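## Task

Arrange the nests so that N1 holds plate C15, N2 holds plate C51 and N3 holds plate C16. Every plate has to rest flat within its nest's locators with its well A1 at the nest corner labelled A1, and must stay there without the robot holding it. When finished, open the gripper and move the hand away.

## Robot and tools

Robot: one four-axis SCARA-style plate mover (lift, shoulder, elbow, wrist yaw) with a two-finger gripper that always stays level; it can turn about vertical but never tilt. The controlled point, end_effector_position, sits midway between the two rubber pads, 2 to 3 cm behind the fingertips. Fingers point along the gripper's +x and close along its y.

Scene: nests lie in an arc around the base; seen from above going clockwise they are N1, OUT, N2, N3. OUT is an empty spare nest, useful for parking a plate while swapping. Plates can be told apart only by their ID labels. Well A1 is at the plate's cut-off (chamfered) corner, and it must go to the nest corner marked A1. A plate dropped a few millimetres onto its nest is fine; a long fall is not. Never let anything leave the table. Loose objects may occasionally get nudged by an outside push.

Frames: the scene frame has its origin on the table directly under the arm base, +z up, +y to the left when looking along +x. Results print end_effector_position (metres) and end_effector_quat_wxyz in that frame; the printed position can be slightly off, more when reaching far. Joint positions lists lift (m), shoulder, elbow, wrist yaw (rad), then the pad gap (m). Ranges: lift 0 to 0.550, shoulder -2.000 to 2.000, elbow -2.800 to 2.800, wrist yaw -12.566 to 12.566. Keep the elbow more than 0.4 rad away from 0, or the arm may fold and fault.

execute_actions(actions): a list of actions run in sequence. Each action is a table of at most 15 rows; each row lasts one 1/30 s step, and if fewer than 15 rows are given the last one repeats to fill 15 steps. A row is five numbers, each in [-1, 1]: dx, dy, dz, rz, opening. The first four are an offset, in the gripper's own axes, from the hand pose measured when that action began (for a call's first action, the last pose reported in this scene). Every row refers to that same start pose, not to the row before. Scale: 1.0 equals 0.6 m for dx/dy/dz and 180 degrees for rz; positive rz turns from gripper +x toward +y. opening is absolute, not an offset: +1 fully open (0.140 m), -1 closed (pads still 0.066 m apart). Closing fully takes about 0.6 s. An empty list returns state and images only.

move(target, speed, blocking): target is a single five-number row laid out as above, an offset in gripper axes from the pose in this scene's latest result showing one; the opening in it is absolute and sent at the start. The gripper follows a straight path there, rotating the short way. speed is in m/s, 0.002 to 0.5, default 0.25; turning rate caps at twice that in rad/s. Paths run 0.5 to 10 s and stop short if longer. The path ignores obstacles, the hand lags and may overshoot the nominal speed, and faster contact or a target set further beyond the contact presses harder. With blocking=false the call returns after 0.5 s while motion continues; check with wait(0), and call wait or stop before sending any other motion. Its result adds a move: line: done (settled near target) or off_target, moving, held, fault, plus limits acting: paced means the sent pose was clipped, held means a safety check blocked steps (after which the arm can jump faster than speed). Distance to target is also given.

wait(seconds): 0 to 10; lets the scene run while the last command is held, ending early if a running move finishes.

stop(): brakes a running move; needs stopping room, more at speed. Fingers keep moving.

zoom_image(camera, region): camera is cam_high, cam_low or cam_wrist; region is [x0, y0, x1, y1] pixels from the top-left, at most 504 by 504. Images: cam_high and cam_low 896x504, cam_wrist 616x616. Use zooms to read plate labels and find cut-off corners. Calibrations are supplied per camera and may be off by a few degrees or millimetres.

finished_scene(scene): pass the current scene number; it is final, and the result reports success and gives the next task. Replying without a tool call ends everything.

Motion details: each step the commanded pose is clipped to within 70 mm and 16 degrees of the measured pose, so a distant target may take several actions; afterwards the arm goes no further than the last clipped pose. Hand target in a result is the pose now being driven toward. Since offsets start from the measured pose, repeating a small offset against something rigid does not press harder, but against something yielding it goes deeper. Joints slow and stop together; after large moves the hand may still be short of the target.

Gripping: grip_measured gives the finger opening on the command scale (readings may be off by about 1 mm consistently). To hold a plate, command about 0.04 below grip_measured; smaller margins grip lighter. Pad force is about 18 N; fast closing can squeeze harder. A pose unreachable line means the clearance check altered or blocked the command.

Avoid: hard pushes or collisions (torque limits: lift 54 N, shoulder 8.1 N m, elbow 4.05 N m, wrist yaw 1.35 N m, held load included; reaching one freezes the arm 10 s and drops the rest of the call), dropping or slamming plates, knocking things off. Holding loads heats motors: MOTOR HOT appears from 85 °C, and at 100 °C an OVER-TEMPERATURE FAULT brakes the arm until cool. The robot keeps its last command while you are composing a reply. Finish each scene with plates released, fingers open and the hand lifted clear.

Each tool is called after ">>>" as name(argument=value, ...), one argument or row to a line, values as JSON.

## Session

>>> execute_actions(
  actions=[],
)

Scene clock: 0.00 s.
end_effector_position=(+0.4157, -0.4141, +0.3771) grip_measured=+1.00 end_effector_quat_wxyz=(+1.000, +0.000, +0.000, +0.011)
Joint positions: [ 0.372 -0.785  1.938 -1.131  0.14 ]
Motor temperatures (°C, as the motors report them): [35 30 32 30]
Hand target: +0.416, -0.414, +0.377; +1.000, +0.000, +0.000, +0.011
camera_calibration (this result's frames):
cam_wrist: T_world_to_cam=[[0.0216945, -0.999764, -0.001332, -0.413557], [-0.605606, -0.0120814, -0.795673, 0.533406], [0.795469, 0.0180684, -0.605725, 0.000638898], [0, 0, 0, 1]] pos_world=[0.331498, -0.407026, 0.424253]

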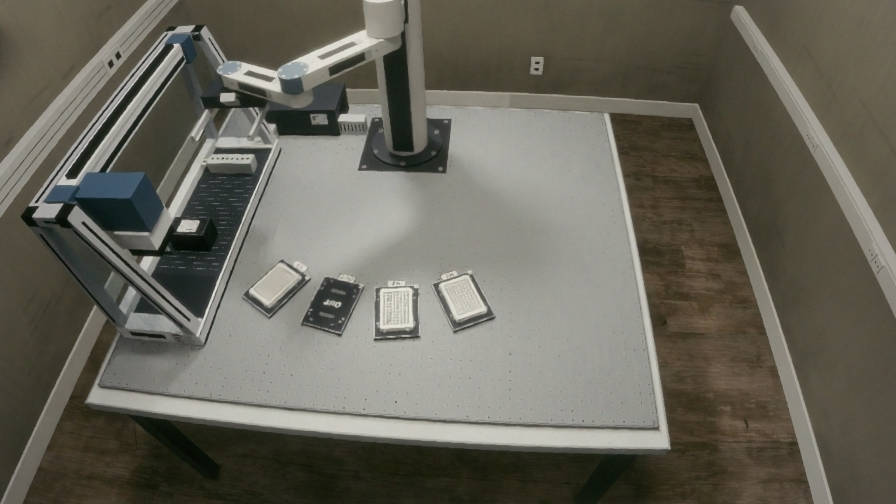

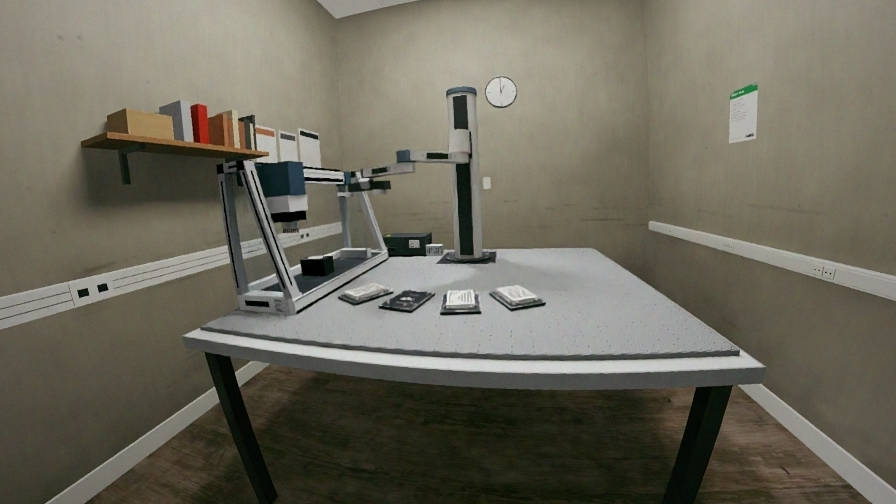

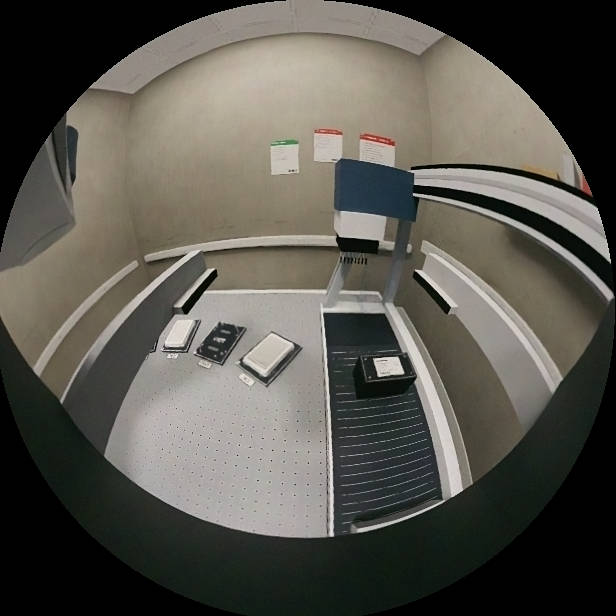

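>>> zoom_image(
  camera="cam_high",
  region=[420, 260, 510, 340],
)

>>> zoom_image(
  camera="cam_high",
  region=[355, 270, 445, 350],
)

>>> zoom_image(
  camera="cam_high",
  region=[290, 265, 380, 345],
)

>>> zoom_image(
  camera="cam_high",
  region=[235, 250, 325, 330],
)

>>> zoom_image(
  camera="cam_wrist",
  region=[140, 310, 310, 400],
)

>>> zoom_image(
  camera="cam_high",
  region=[150, 20, 350, 180],
)

Region (420, 260, 510, 340) of cam_high's 896x504 image, scaled by 5.600, with more detail than that image has.

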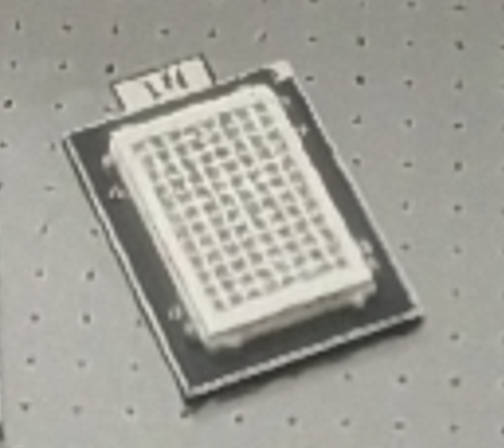

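Region (355, 270, 445, 350) of cam_high's 896x504 image, scaled by 5.600, with more detail than that image has.

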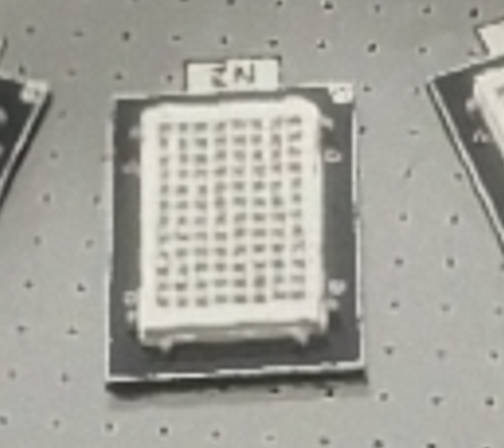

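Region (290, 265, 380, 345) of cam_high's 896x504 image, scaled by 5.600, with more detail than that image has.

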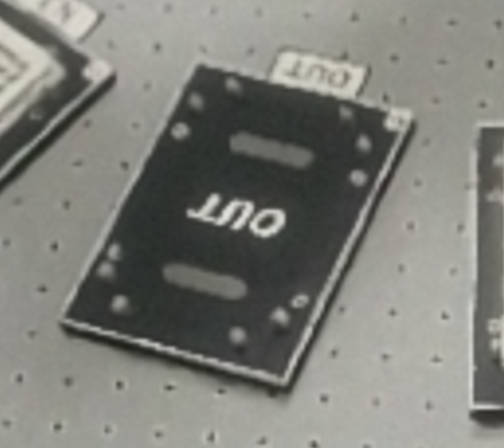

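Region (235, 250, 325, 330) of cam_high's 896x504 image, scaled by 5.600, with more detail than that image has.

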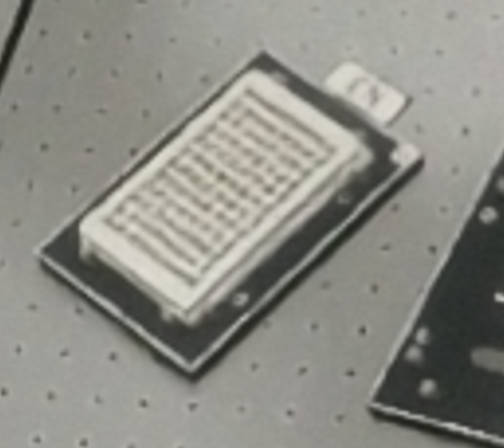

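Region (140, 310, 310, 400) of cam_wrist's 616x616 image, scaled by 2.965, with more detail than that image has; it fills the top 267 rows of this view, and the rest is white.

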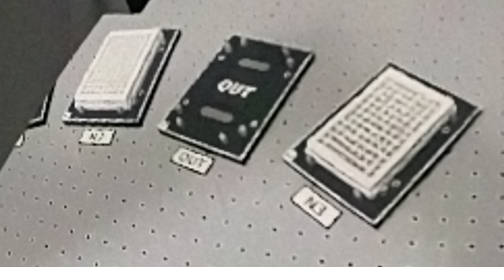

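Region (150, 20, 350, 180) of cam_high's 896x504 image, scaled by 2.520, with more detail than that image has; it fills the top 403 rows of this view, and the rest is white.

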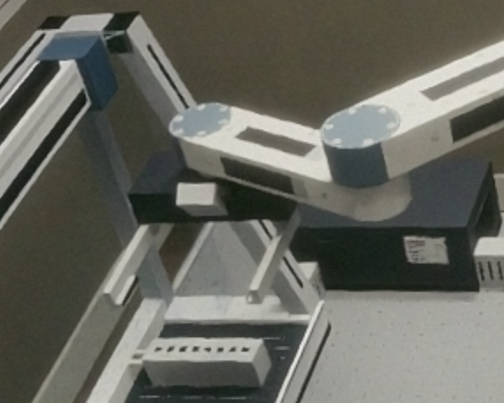

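>>> move(
  target=[0.3958, 0.1848, -0.5202, -0.1808, -0.2],
  speed=0.45,
)

Scene clock: 56.33 s.
end_effector_position=(+0.6507, -0.2977, +0.0649) grip_measured=-0.20 end_effector_quat_wxyz=(+0.963, +0.000, +0.000, -0.269)
Joint positions: [ 0.06   0.009  1.884 -2.438  0.096]
Motor temperatures (°C, as the motors report them): [35 30 32 30]
Hand target: +0.651, -0.298, +0.065; +0.963, +0.000, +0.000, -0.269
Off the commanded pose: 0.000 m, 0 deg.
move: done; limits=paced
camera_calibration (this result's frames):
cam_wrist: T_world_to_cam=[[-0.519244, -0.854625, -0.001332, 0.0924603], [-0.517119, 0.315425, -0.795673, 0.468698], [0.680422, -0.412459, -0.605725, -0.430815], [0, 0, 0, 1]] pos_world=[0.583518, -0.246514, 0.112098]

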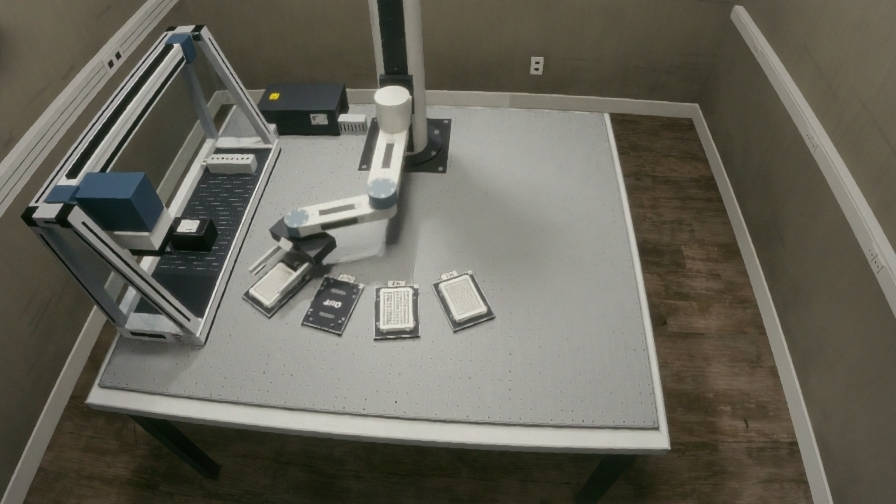

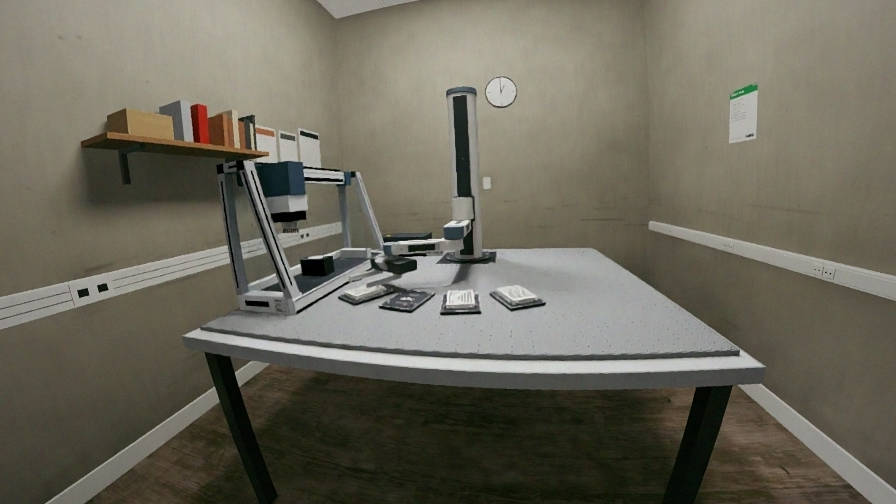

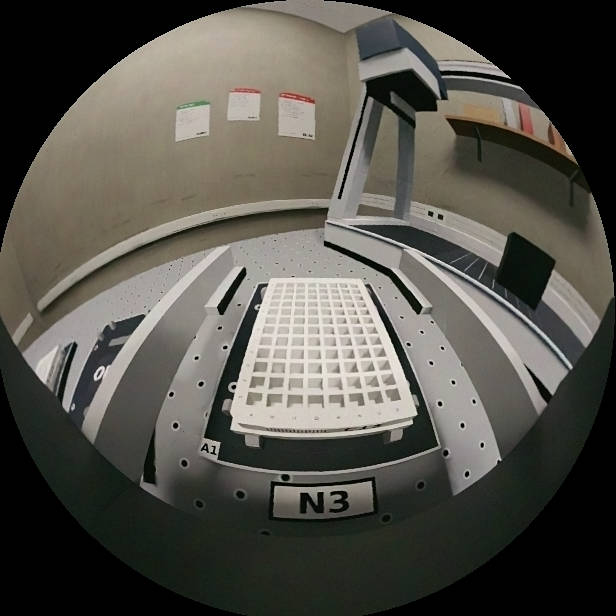

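>>> zoom_image(
  camera="cam_wrist",
  region=[190, 370, 310, 470],
)

>>> zoom_image(
  camera="cam_wrist",
  region=[330, 370, 450, 470],
)

>>> zoom_image(
  camera="cam_wrist",
  region=[240, 270, 390, 330],
)

>>> zoom_image(
  camera="cam_wrist",
  region=[20, 310, 130, 420],
)

Region (190, 370, 310, 470) of cam_wrist's 616x616 image, scaled by 4.200, with more detail than that image has.

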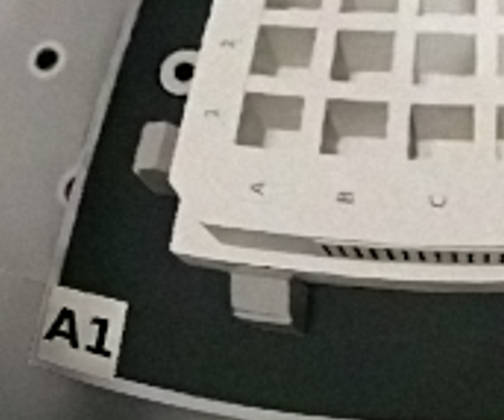

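Region (330, 370, 450, 470) of cam_wrist's 616x616 image, scaled by 4.200, with more detail than that image has.

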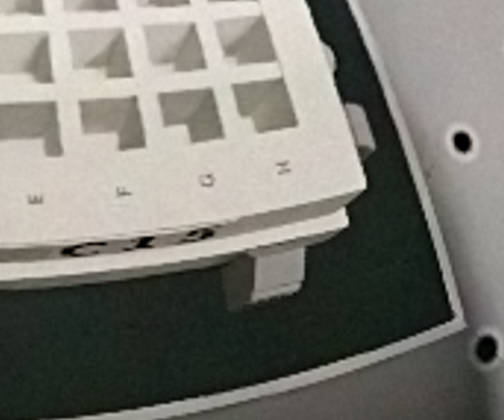

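Region (240, 270, 390, 330) of cam_wrist's 616x616 image, scaled by 3.360, with more detail than that image has; it fills the top 202 rows of this view, and the rest is white.

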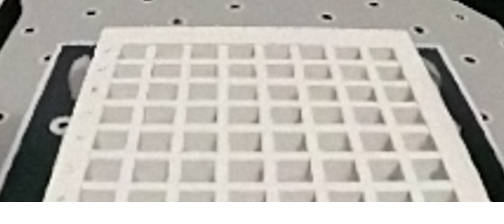

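Region (20, 310, 130, 420) of cam_wrist's 616x616 image, scaled by 4.582, with more detail than that image has.

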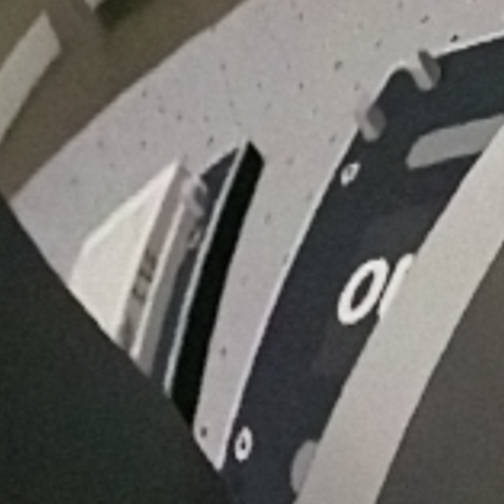

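>>> zoom_image(
  camera="cam_wrist",
  region=[340, 415, 390, 437],
)

>>> zoom_image(
  camera="cam_wrist",
  region=[35, 350, 75, 395],
)

Region (340, 415, 390, 437) of cam_wrist's 616x616 image, scaled by 10.080, with more detail than that image has; it fills the top 222 rows of this view, and the rest is white.

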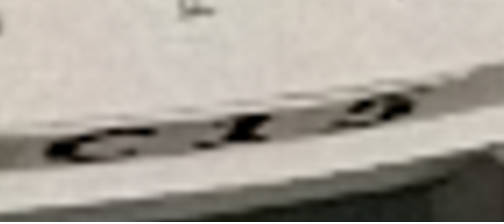

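Region (35, 350, 75, 395) of cam_wrist's 616x616 image, scaled by 11.200, with more detail than that image has.

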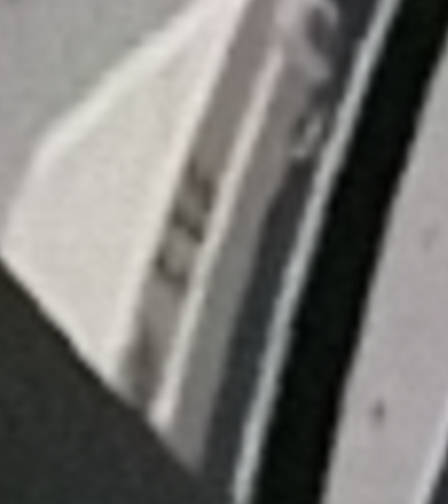

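>>> execute_actions(
  actions=[
    [[-0.0005,-0.0017,-0.004,-0.005,-0.2],[-0.0005,-0.0017,-0.011,-0.005,-0.22],[-0.0005,-0.0017,-0.019,-0.005,-0.24],[-0.0005,-0.0017,-0.027,-0.005,-0.25],[-0.0005,-0.0017,-0.034,-0.005,-0.26],[-0.0005,-0.0017,-0.040,-0.005,-0.27],[-0.0005,-0.0017,-0.045,-0.005,-0.28],[-0.0005,-0.0017,-0.049,-0.005,-0.28],[-0.0005,-0.0017,-0.052,-0.005,-0.28],[-0.0005,-0.0017,-0.054,-0.005,-0.28],[-0.0005,-0.0017,-0.054,-0.005,-0.28],[-0.0005,-0.0017,-0.054,-0.005,-0.30],[-0.0005,-0.0017,-0.054,-0.005,-0.33],[-0.0005,-0.0017,-0.054,-0.005,-0.36],[-0.0005,-0.0017,-0.054,-0.005,-0.38]],
  ],
)

>>> zoom_image(
  camera="cam_wrist",
  region=[340, 340, 500, 450],
)

>>> zoom_image(
  camera="cam_wrist",
  region=[150, 340, 310, 450],
)

>>> zoom_image(
  camera="cam_wrist",
  region=[170, 235, 290, 345],
)

>>> zoom_image(
  camera="cam_wrist",
  region=[350, 235, 470, 345],
)

Scene clock: 104.77 s.
end_effector_position=(+0.6500, -0.2984, +0.0325) grip_measured=-0.37 end_effector_quat_wxyz=(+0.961, +0.000, +0.000, -0.277)
Joint positions: [ 0.027  0.013  1.882 -2.455  0.089]
Motor temperatures (°C, as the motors report them): [35 30 32 30]
Hand target: +0.650, -0.298, +0.033; +0.961, +0.000, +0.000, -0.277
Off the commanded pose: 0.000 m, 0 deg.
camera_calibration (this result's frames):
cam_wrist: T_world_to_cam=[[-0.53227, -0.846574, -0.001332, 0.102329], [-0.512228, 0.323307, -0.795673, 0.44188], [0.674026, -0.42283, -0.605725, -0.449165], [0, 0, 0, 1]] pos_world=[0.583559, -0.246155, 0.079658]

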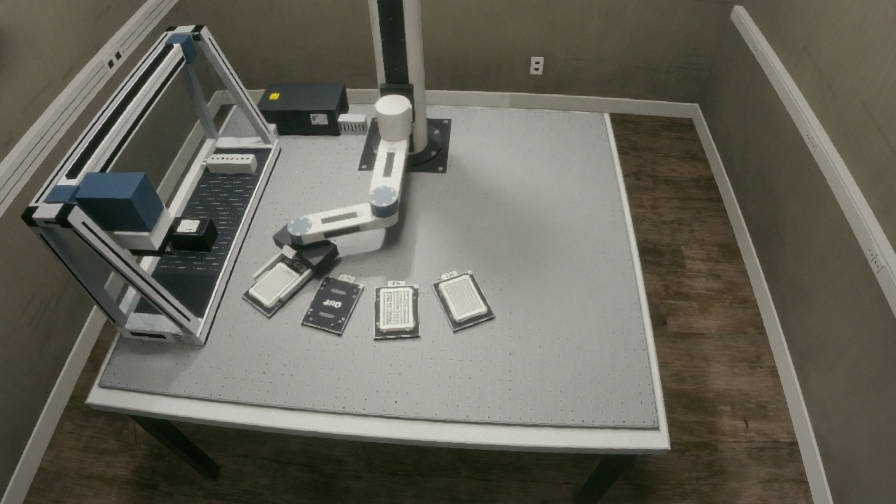

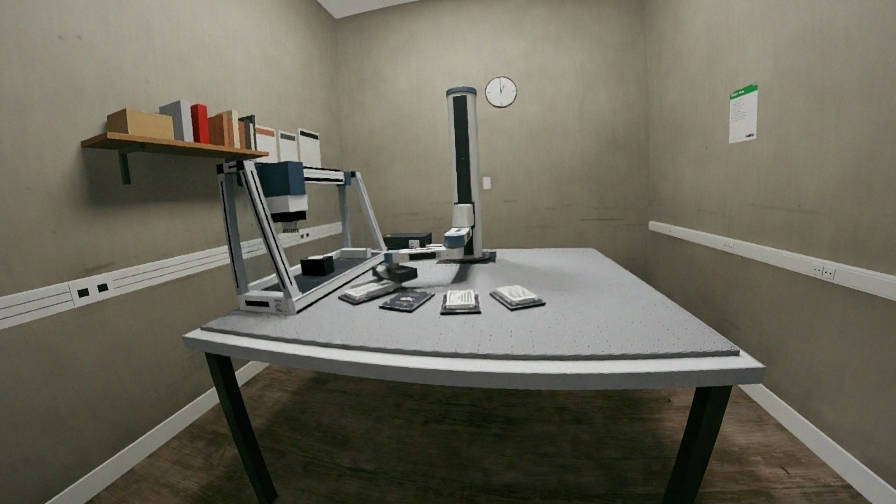

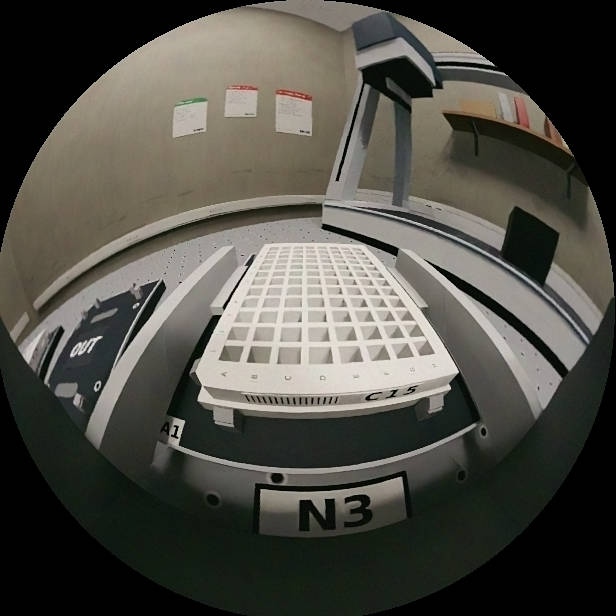

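Region (340, 340, 500, 450) of cam_wrist's 616x616 image, scaled by 3.150, with more detail than that image has; it fills the top 346 rows of this view, and the rest is white.

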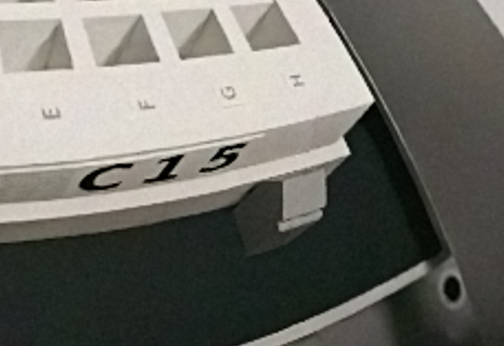

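Region (150, 340, 310, 450) of cam_wrist's 616x616 image, scaled by 3.150, with more detail than that image has; it fills the top 346 rows of this view, and the rest is white.

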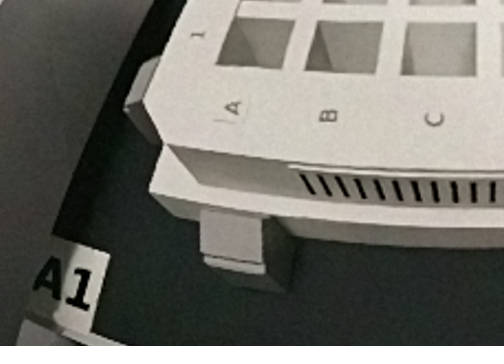

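Region (170, 235, 290, 345) of cam_wrist's 616x616 image, scaled by 4.200, with more detail than that image has; it fills the top 462 rows of this view, and the rest is white.

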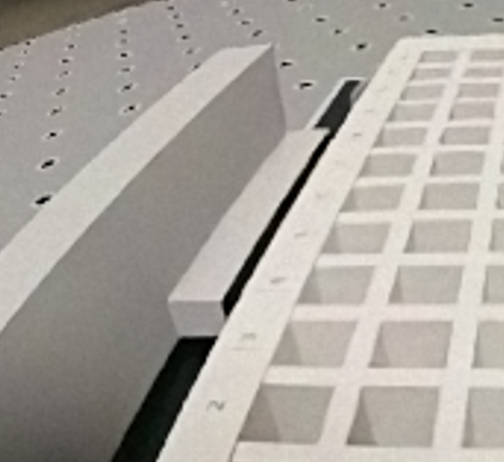

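Region (350, 235, 470, 345) of cam_wrist's 616x616 image, scaled by 4.200, with more detail than that image has; it fills the top 462 rows of this view, and the rest is white.

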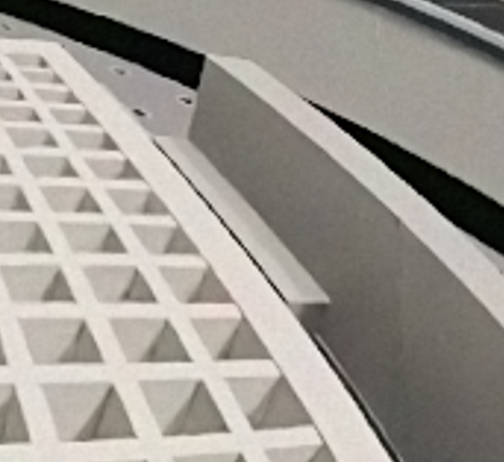

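>>> execute_actions(
  actions=[],
)

Scene clock: 130.07 s.
end_effector_position=(+0.6500, -0.2984, +0.0325) grip_measured=-0.38 end_effector_quat_wxyz=(+0.961, +0.000, +0.000, -0.277)
Joint positions: [ 0.027  0.013  1.882 -2.455  0.089]
Motor temperatures (°C, as the motors report them): [35 30 32 30]
Hand target: +0.650, -0.298, +0.033; +0.961, +0.000, +0.000, -0.277
Off the commanded pose: 0.000 m, 0 deg.
camera_calibration (this result's frames):
cam_wrist: T_world_to_cam=[[-0.53227, -0.846573, -0.001332, 0.102329], [-0.512228, 0.323307, -0.795673, 0.441886], [0.674026, -0.422831, -0.605725, -0.449161], [0, 0, 0, 1]] pos_world=[0.583559, -0.246155, 0.0796652]

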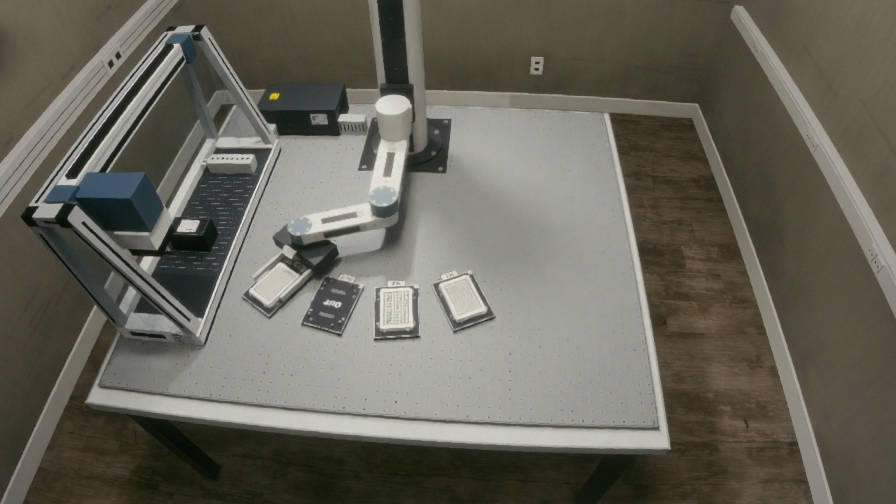

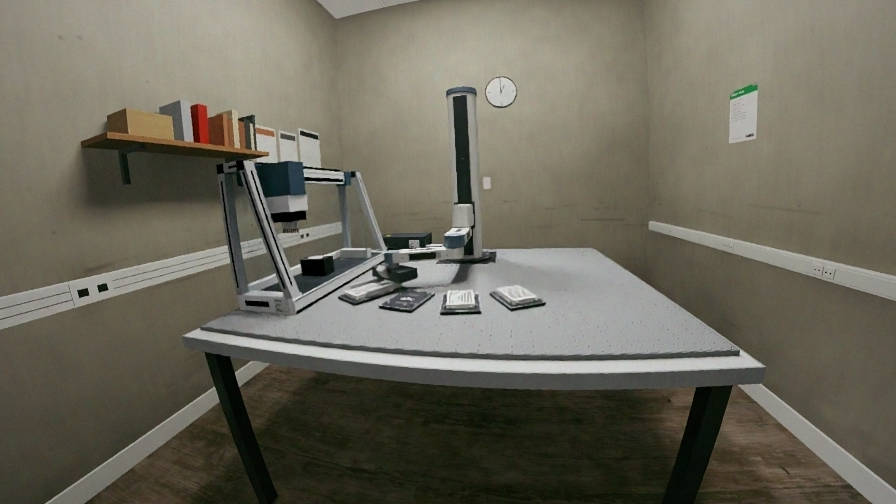

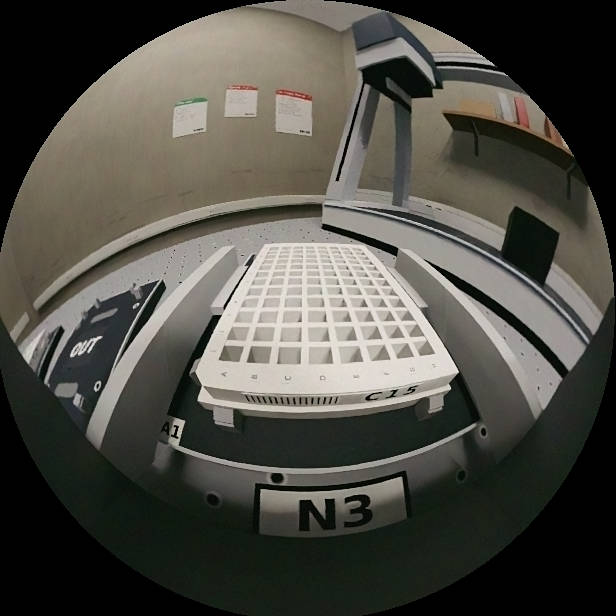

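>>> execute_actions(
  actions=[
    [[0,0,0,0,-0.42],[0,0,0,0,-0.44],[0,0,0,0,-0.455],[0,0,0,0,-0.47],[0,0,0,0,-0.48],[0,0,0,0,-0.49],[0,0,0,0,-0.5],[0,0,0,0,-0.51],[0,0,0,0,-0.52],[0,0,0,0,-0.53]],
  ],
)

Scene clock: 136.17 s.
end_effector_position=(+0.6500, -0.2984, +0.0325) grip_measured=-0.50 end_effector_quat_wxyz=(+0.961, +0.000, +0.000, -0.277)
Joint positions: [ 0.027  0.013  1.882 -2.455  0.084]
Motor temperatures (°C, as the motors report them): [35 30 32 30]
Hand target: +0.650, -0.298, +0.032; +0.961, +0.000, +0.000, -0.277
Off the commanded pose: 0.000 m, 0 deg.
camera_calibration (this result's frames):
cam_wrist: T_world_to_cam=[[-0.532266, -0.846576, -0.001332, 0.102327], [-0.512229, 0.323305, -0.795673, 0.441887], [0.674028, -0.422828, -0.605725, -0.449161], [0, 0, 0, 1]] pos_world=[0.58356, -0.246154, 0.079666]

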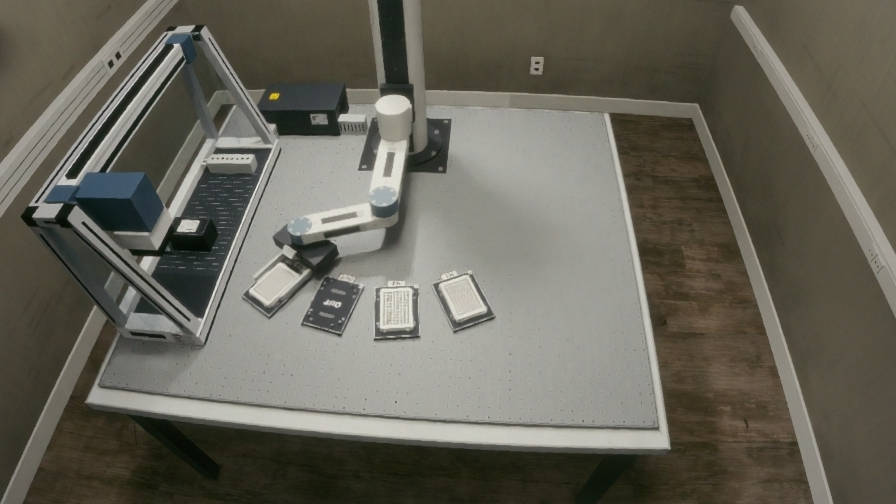

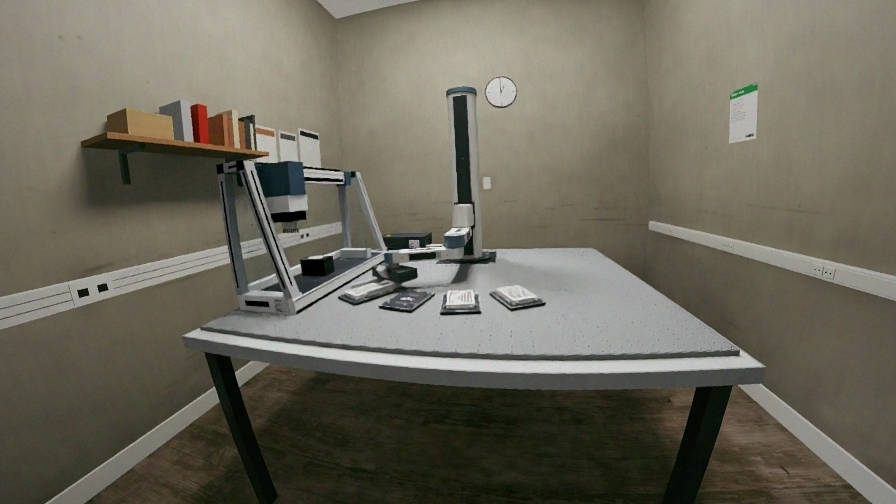

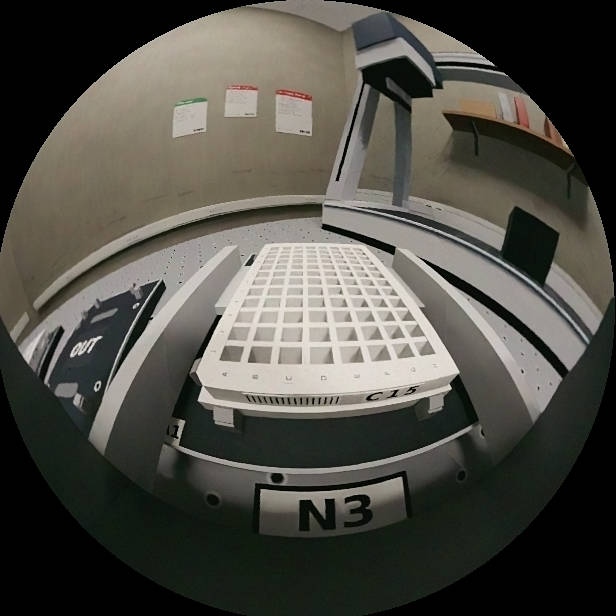

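>>> execute_actions(
  actions=[
    [[0,0,0,0,-0.535],[0,0,0,0,-0.54],[0,0,0,0,-0.545],[0,0,0,0,-0.545],[0.0,0,0.002,0,-0.545],[0,0,0.005,0,-0.545],[0,0,0.009,0,-0.545],[0,0,0.014,0,-0.545],[0,0,0.019,0,-0.545],[0,0,0.024,0,-0.545],[0,0,0.028,0,-0.545],[0,0,0.032,0,-0.545],[0,0,0.035,0,-0.545]],
  ],
)

>>> execute_actions(
  actions=[],
)

Scene clock: 142.53 s.
end_effector_position=(+0.6500, -0.2984, +0.0537) grip_measured=-0.50 end_effector_quat_wxyz=(+0.961, +0.000, +0.000, -0.277)
Joint positions: [ 0.049  0.013  1.882 -2.455  0.084]
Motor temperatures (°C, as the motors report them): [35 30 32 30]
Hand target: +0.650, -0.298, +0.053; +0.961, +0.000, +0.000, -0.277
Off the commanded pose: 0.000 m, 0 deg.
camera_calibration (this result's frames):
cam_wrist: T_world_to_cam=[[-0.532246, -0.846589, -0.001332, 0.102346], [-0.512237, 0.323293, -0.795673, 0.45879], [0.674038, -0.422812, -0.605725, -0.4363], [0, 0, 0, 1]] pos_world=[0.583566, -0.246151, 0.100905]

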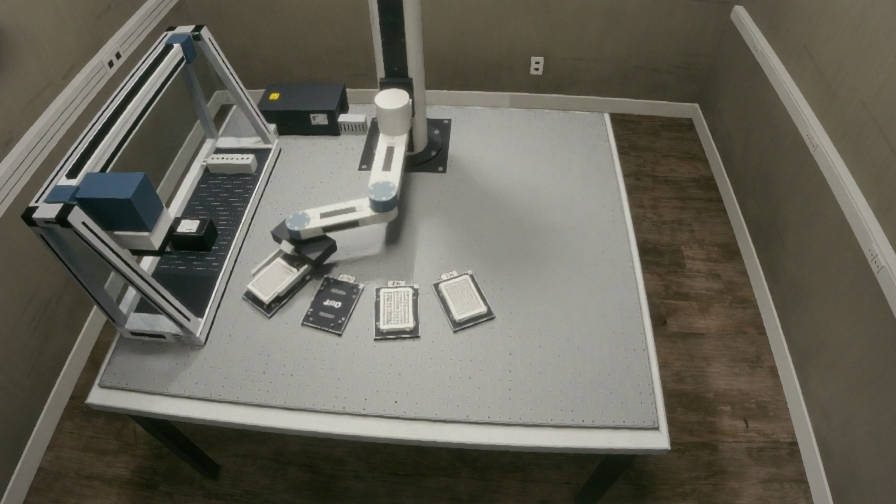

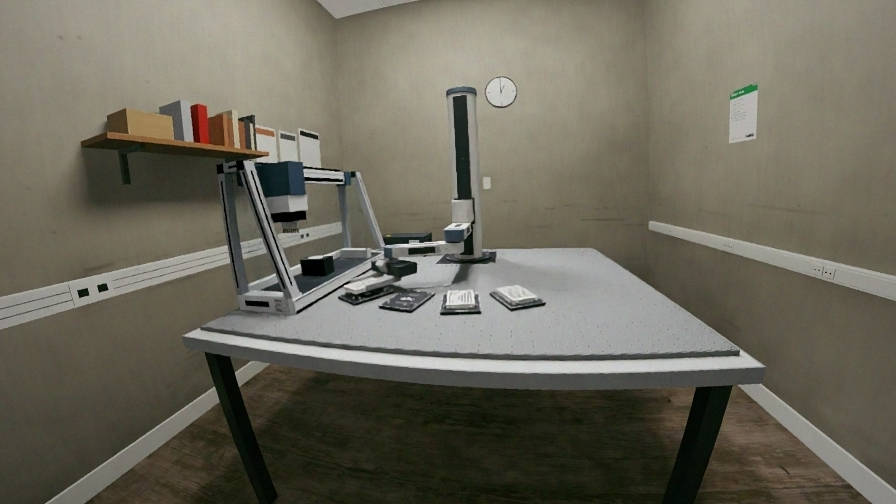

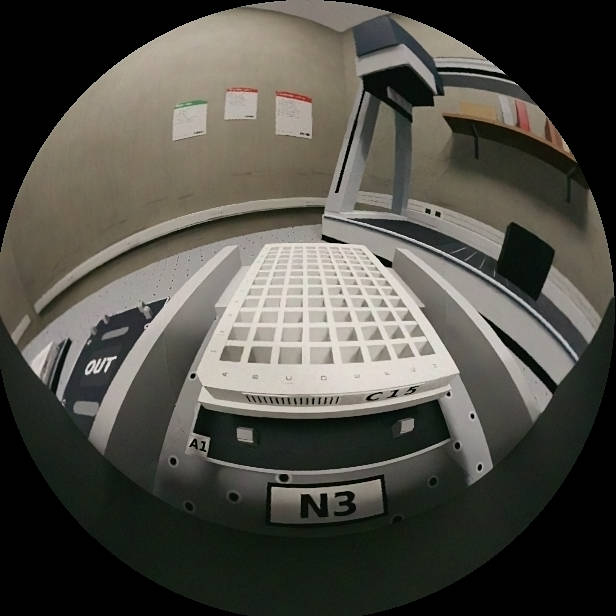

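Scene clock: 142.53 s.
end_effector_position=(+0.6500, -0.2984, +0.0537) grip_measured=-0.50 end_effector_quat_wxyz=(+0.961, +0.000, +0.000, -0.277)
Joint positions: [ 0.049  0.013  1.882 -2.455  0.084]
Motor temperatures (°C, as the motors report them): [35 30 32 30]
Hand target: +0.650, -0.298, +0.053; +0.961, +0.000, +0.000, -0.277
Off the commanded pose: 0.000 m, 0 deg.
camera_calibration (this result's frames):
cam_wrist: T_world_to_cam=[[-0.532246, -0.846589, -0.001332, 0.102346], [-0.512237, 0.323293, -0.795673, 0.45879], [0.674038, -0.422812, -0.605725, -0.4363], [0, 0, 0, 1]] pos_world=[0.583566, -0.246151, 0.100905]

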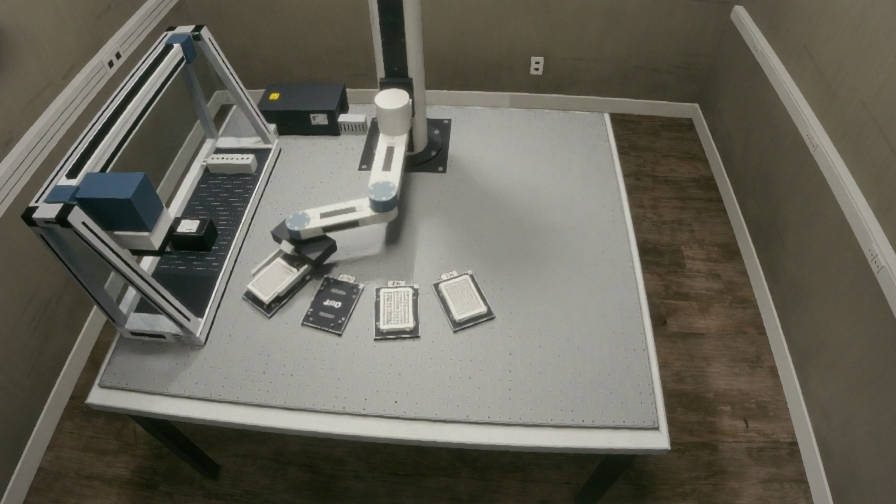

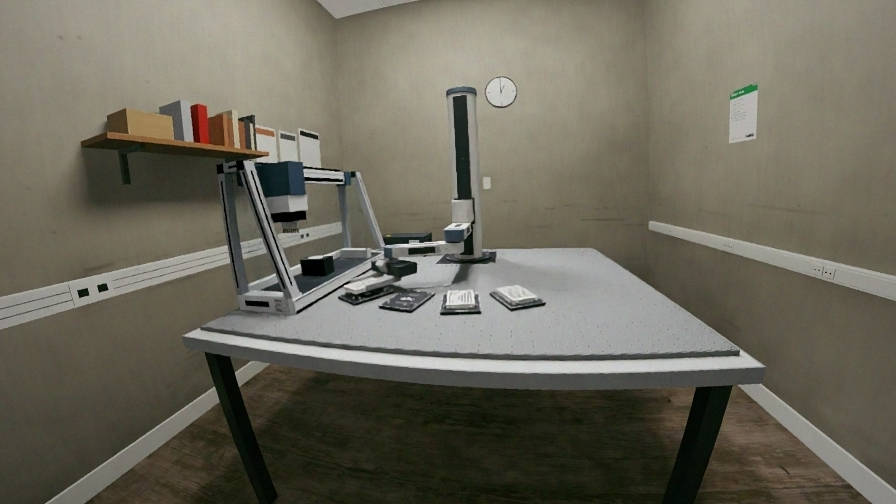

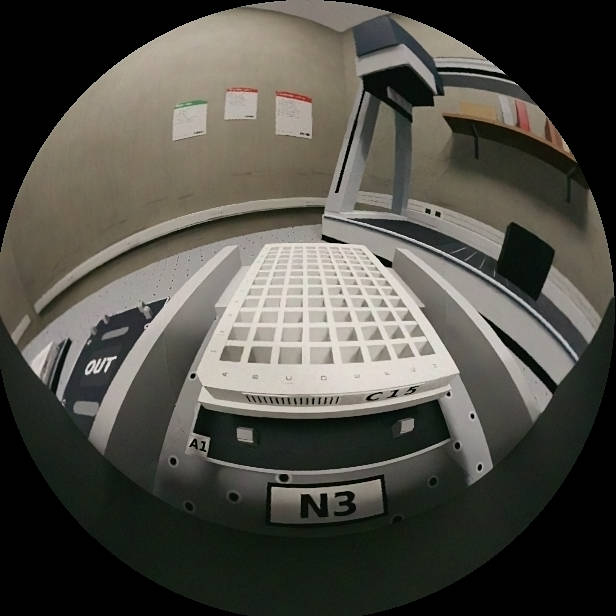

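>>> zoom_image(
  camera="cam_wrist",
  region=[175, 385, 295, 475],
)

>>> zoom_image(
  camera="cam_wrist",
  region=[350, 385, 470, 475],
)

Region (175, 385, 295, 475) of cam_wrist's 616x616 image, scaled by 4.200, with more detail than that image has; it fills the top 378 rows of this view, and the rest is white.

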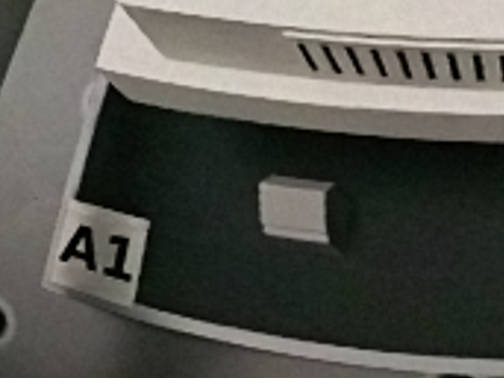

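Region (350, 385, 470, 475) of cam_wrist's 616x616 image, scaled by 4.200, with more detail than that image has; it fills the top 378 rows of this view, and the rest is white.

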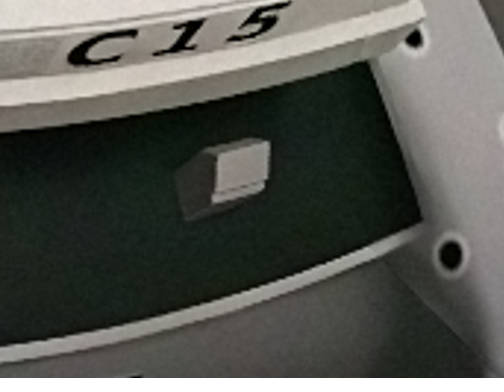

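>>> move(
  target=[-0.0903, 0.2903, 0, 0.1057, -0.545],
  speed=0.4,
)

>>> zoom_image(
  camera="cam_wrist",
  region=[175, 385, 295, 475],
)

>>> zoom_image(
  camera="cam_wrist",
  region=[350, 385, 470, 475],
)

>>> zoom_image(
  camera="cam_wrist",
  region=[0, 240, 200, 440],
)

Scene clock: 158.33 s.
end_effector_position=(+0.6968, -0.1218, +0.0537) grip_measured=-0.50 end_effector_quat_wxyz=(+0.994, +0.000, +0.000, -0.114)
Joint positions: [ 0.049  0.412  1.725 -2.365  0.084]
Motor temperatures (°C, as the motors report them): [35 30 32 30]
Hand target: +0.697, -0.122, +0.054; +0.993, +0.000, +0.000, -0.114
Off the commanded pose: 0.000 m, 0 deg.
move: done
camera_calibration (this result's frames):
cam_wrist: T_world_to_cam=[[-0.226454, -0.974021, -0.001332, 0.0481602], [-0.58975, 0.138202, -0.795673, 0.457095], [0.775186, -0.179398, -0.605725, -0.43403], [0, 0, 0, 1]] pos_world=[0.616932, -0.0941263, 0.10086]

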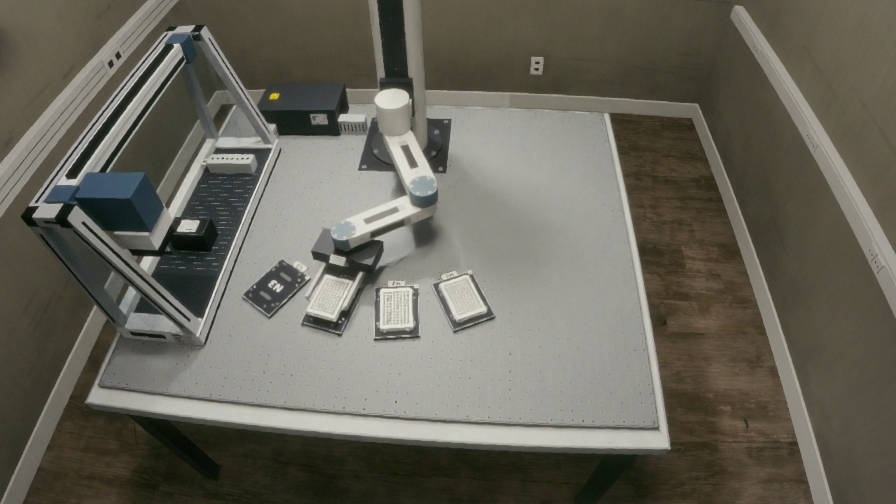

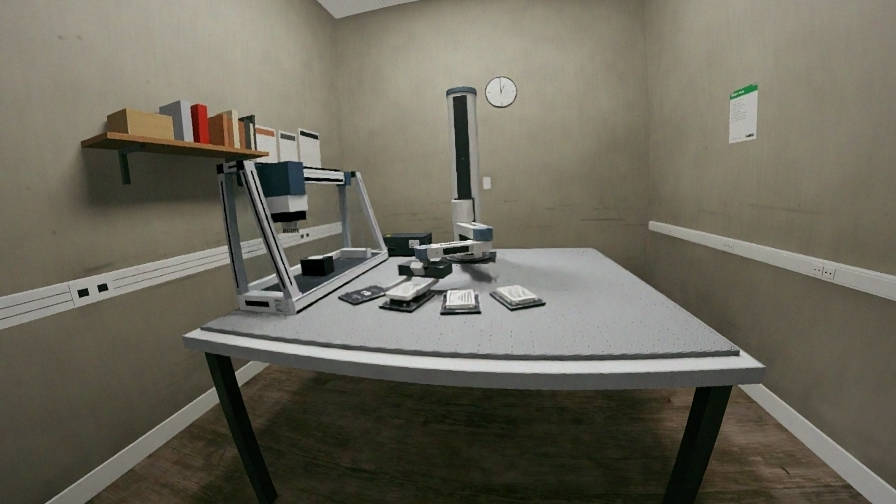

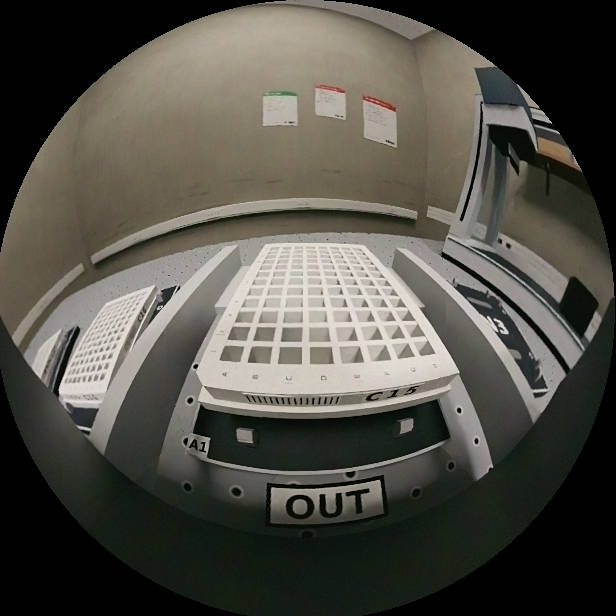

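Region (175, 385, 295, 475) of cam_wrist's 616x616 image, scaled by 4.200, with more detail than that image has; it fills the top 378 rows of this view, and the rest is white.

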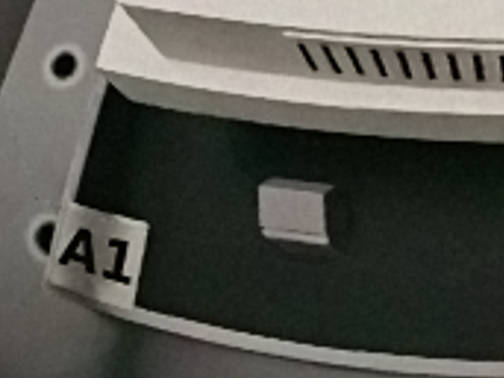

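Region (350, 385, 470, 475) of cam_wrist's 616x616 image, scaled by 4.200, with more detail than that image has; it fills the top 378 rows of this view, and the rest is white.

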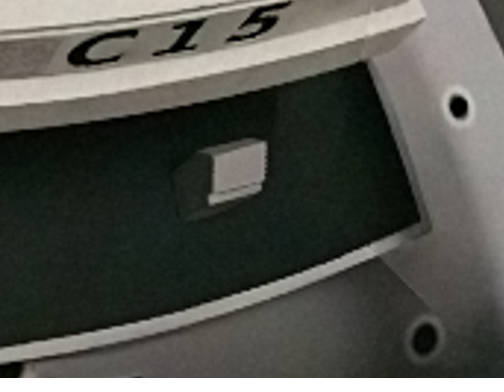

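Region (0, 240, 200, 440) of cam_wrist's 616x616 image, scaled by 2.520, with more detail than that image has.

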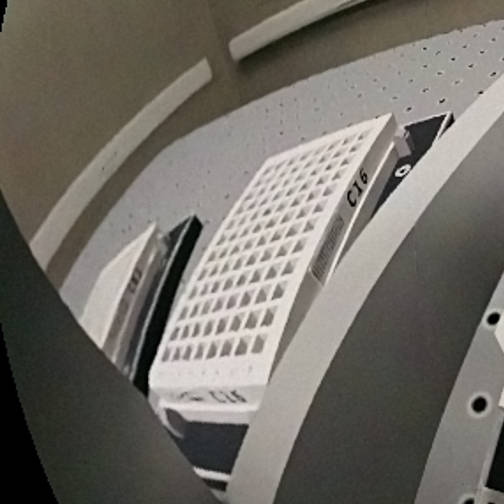

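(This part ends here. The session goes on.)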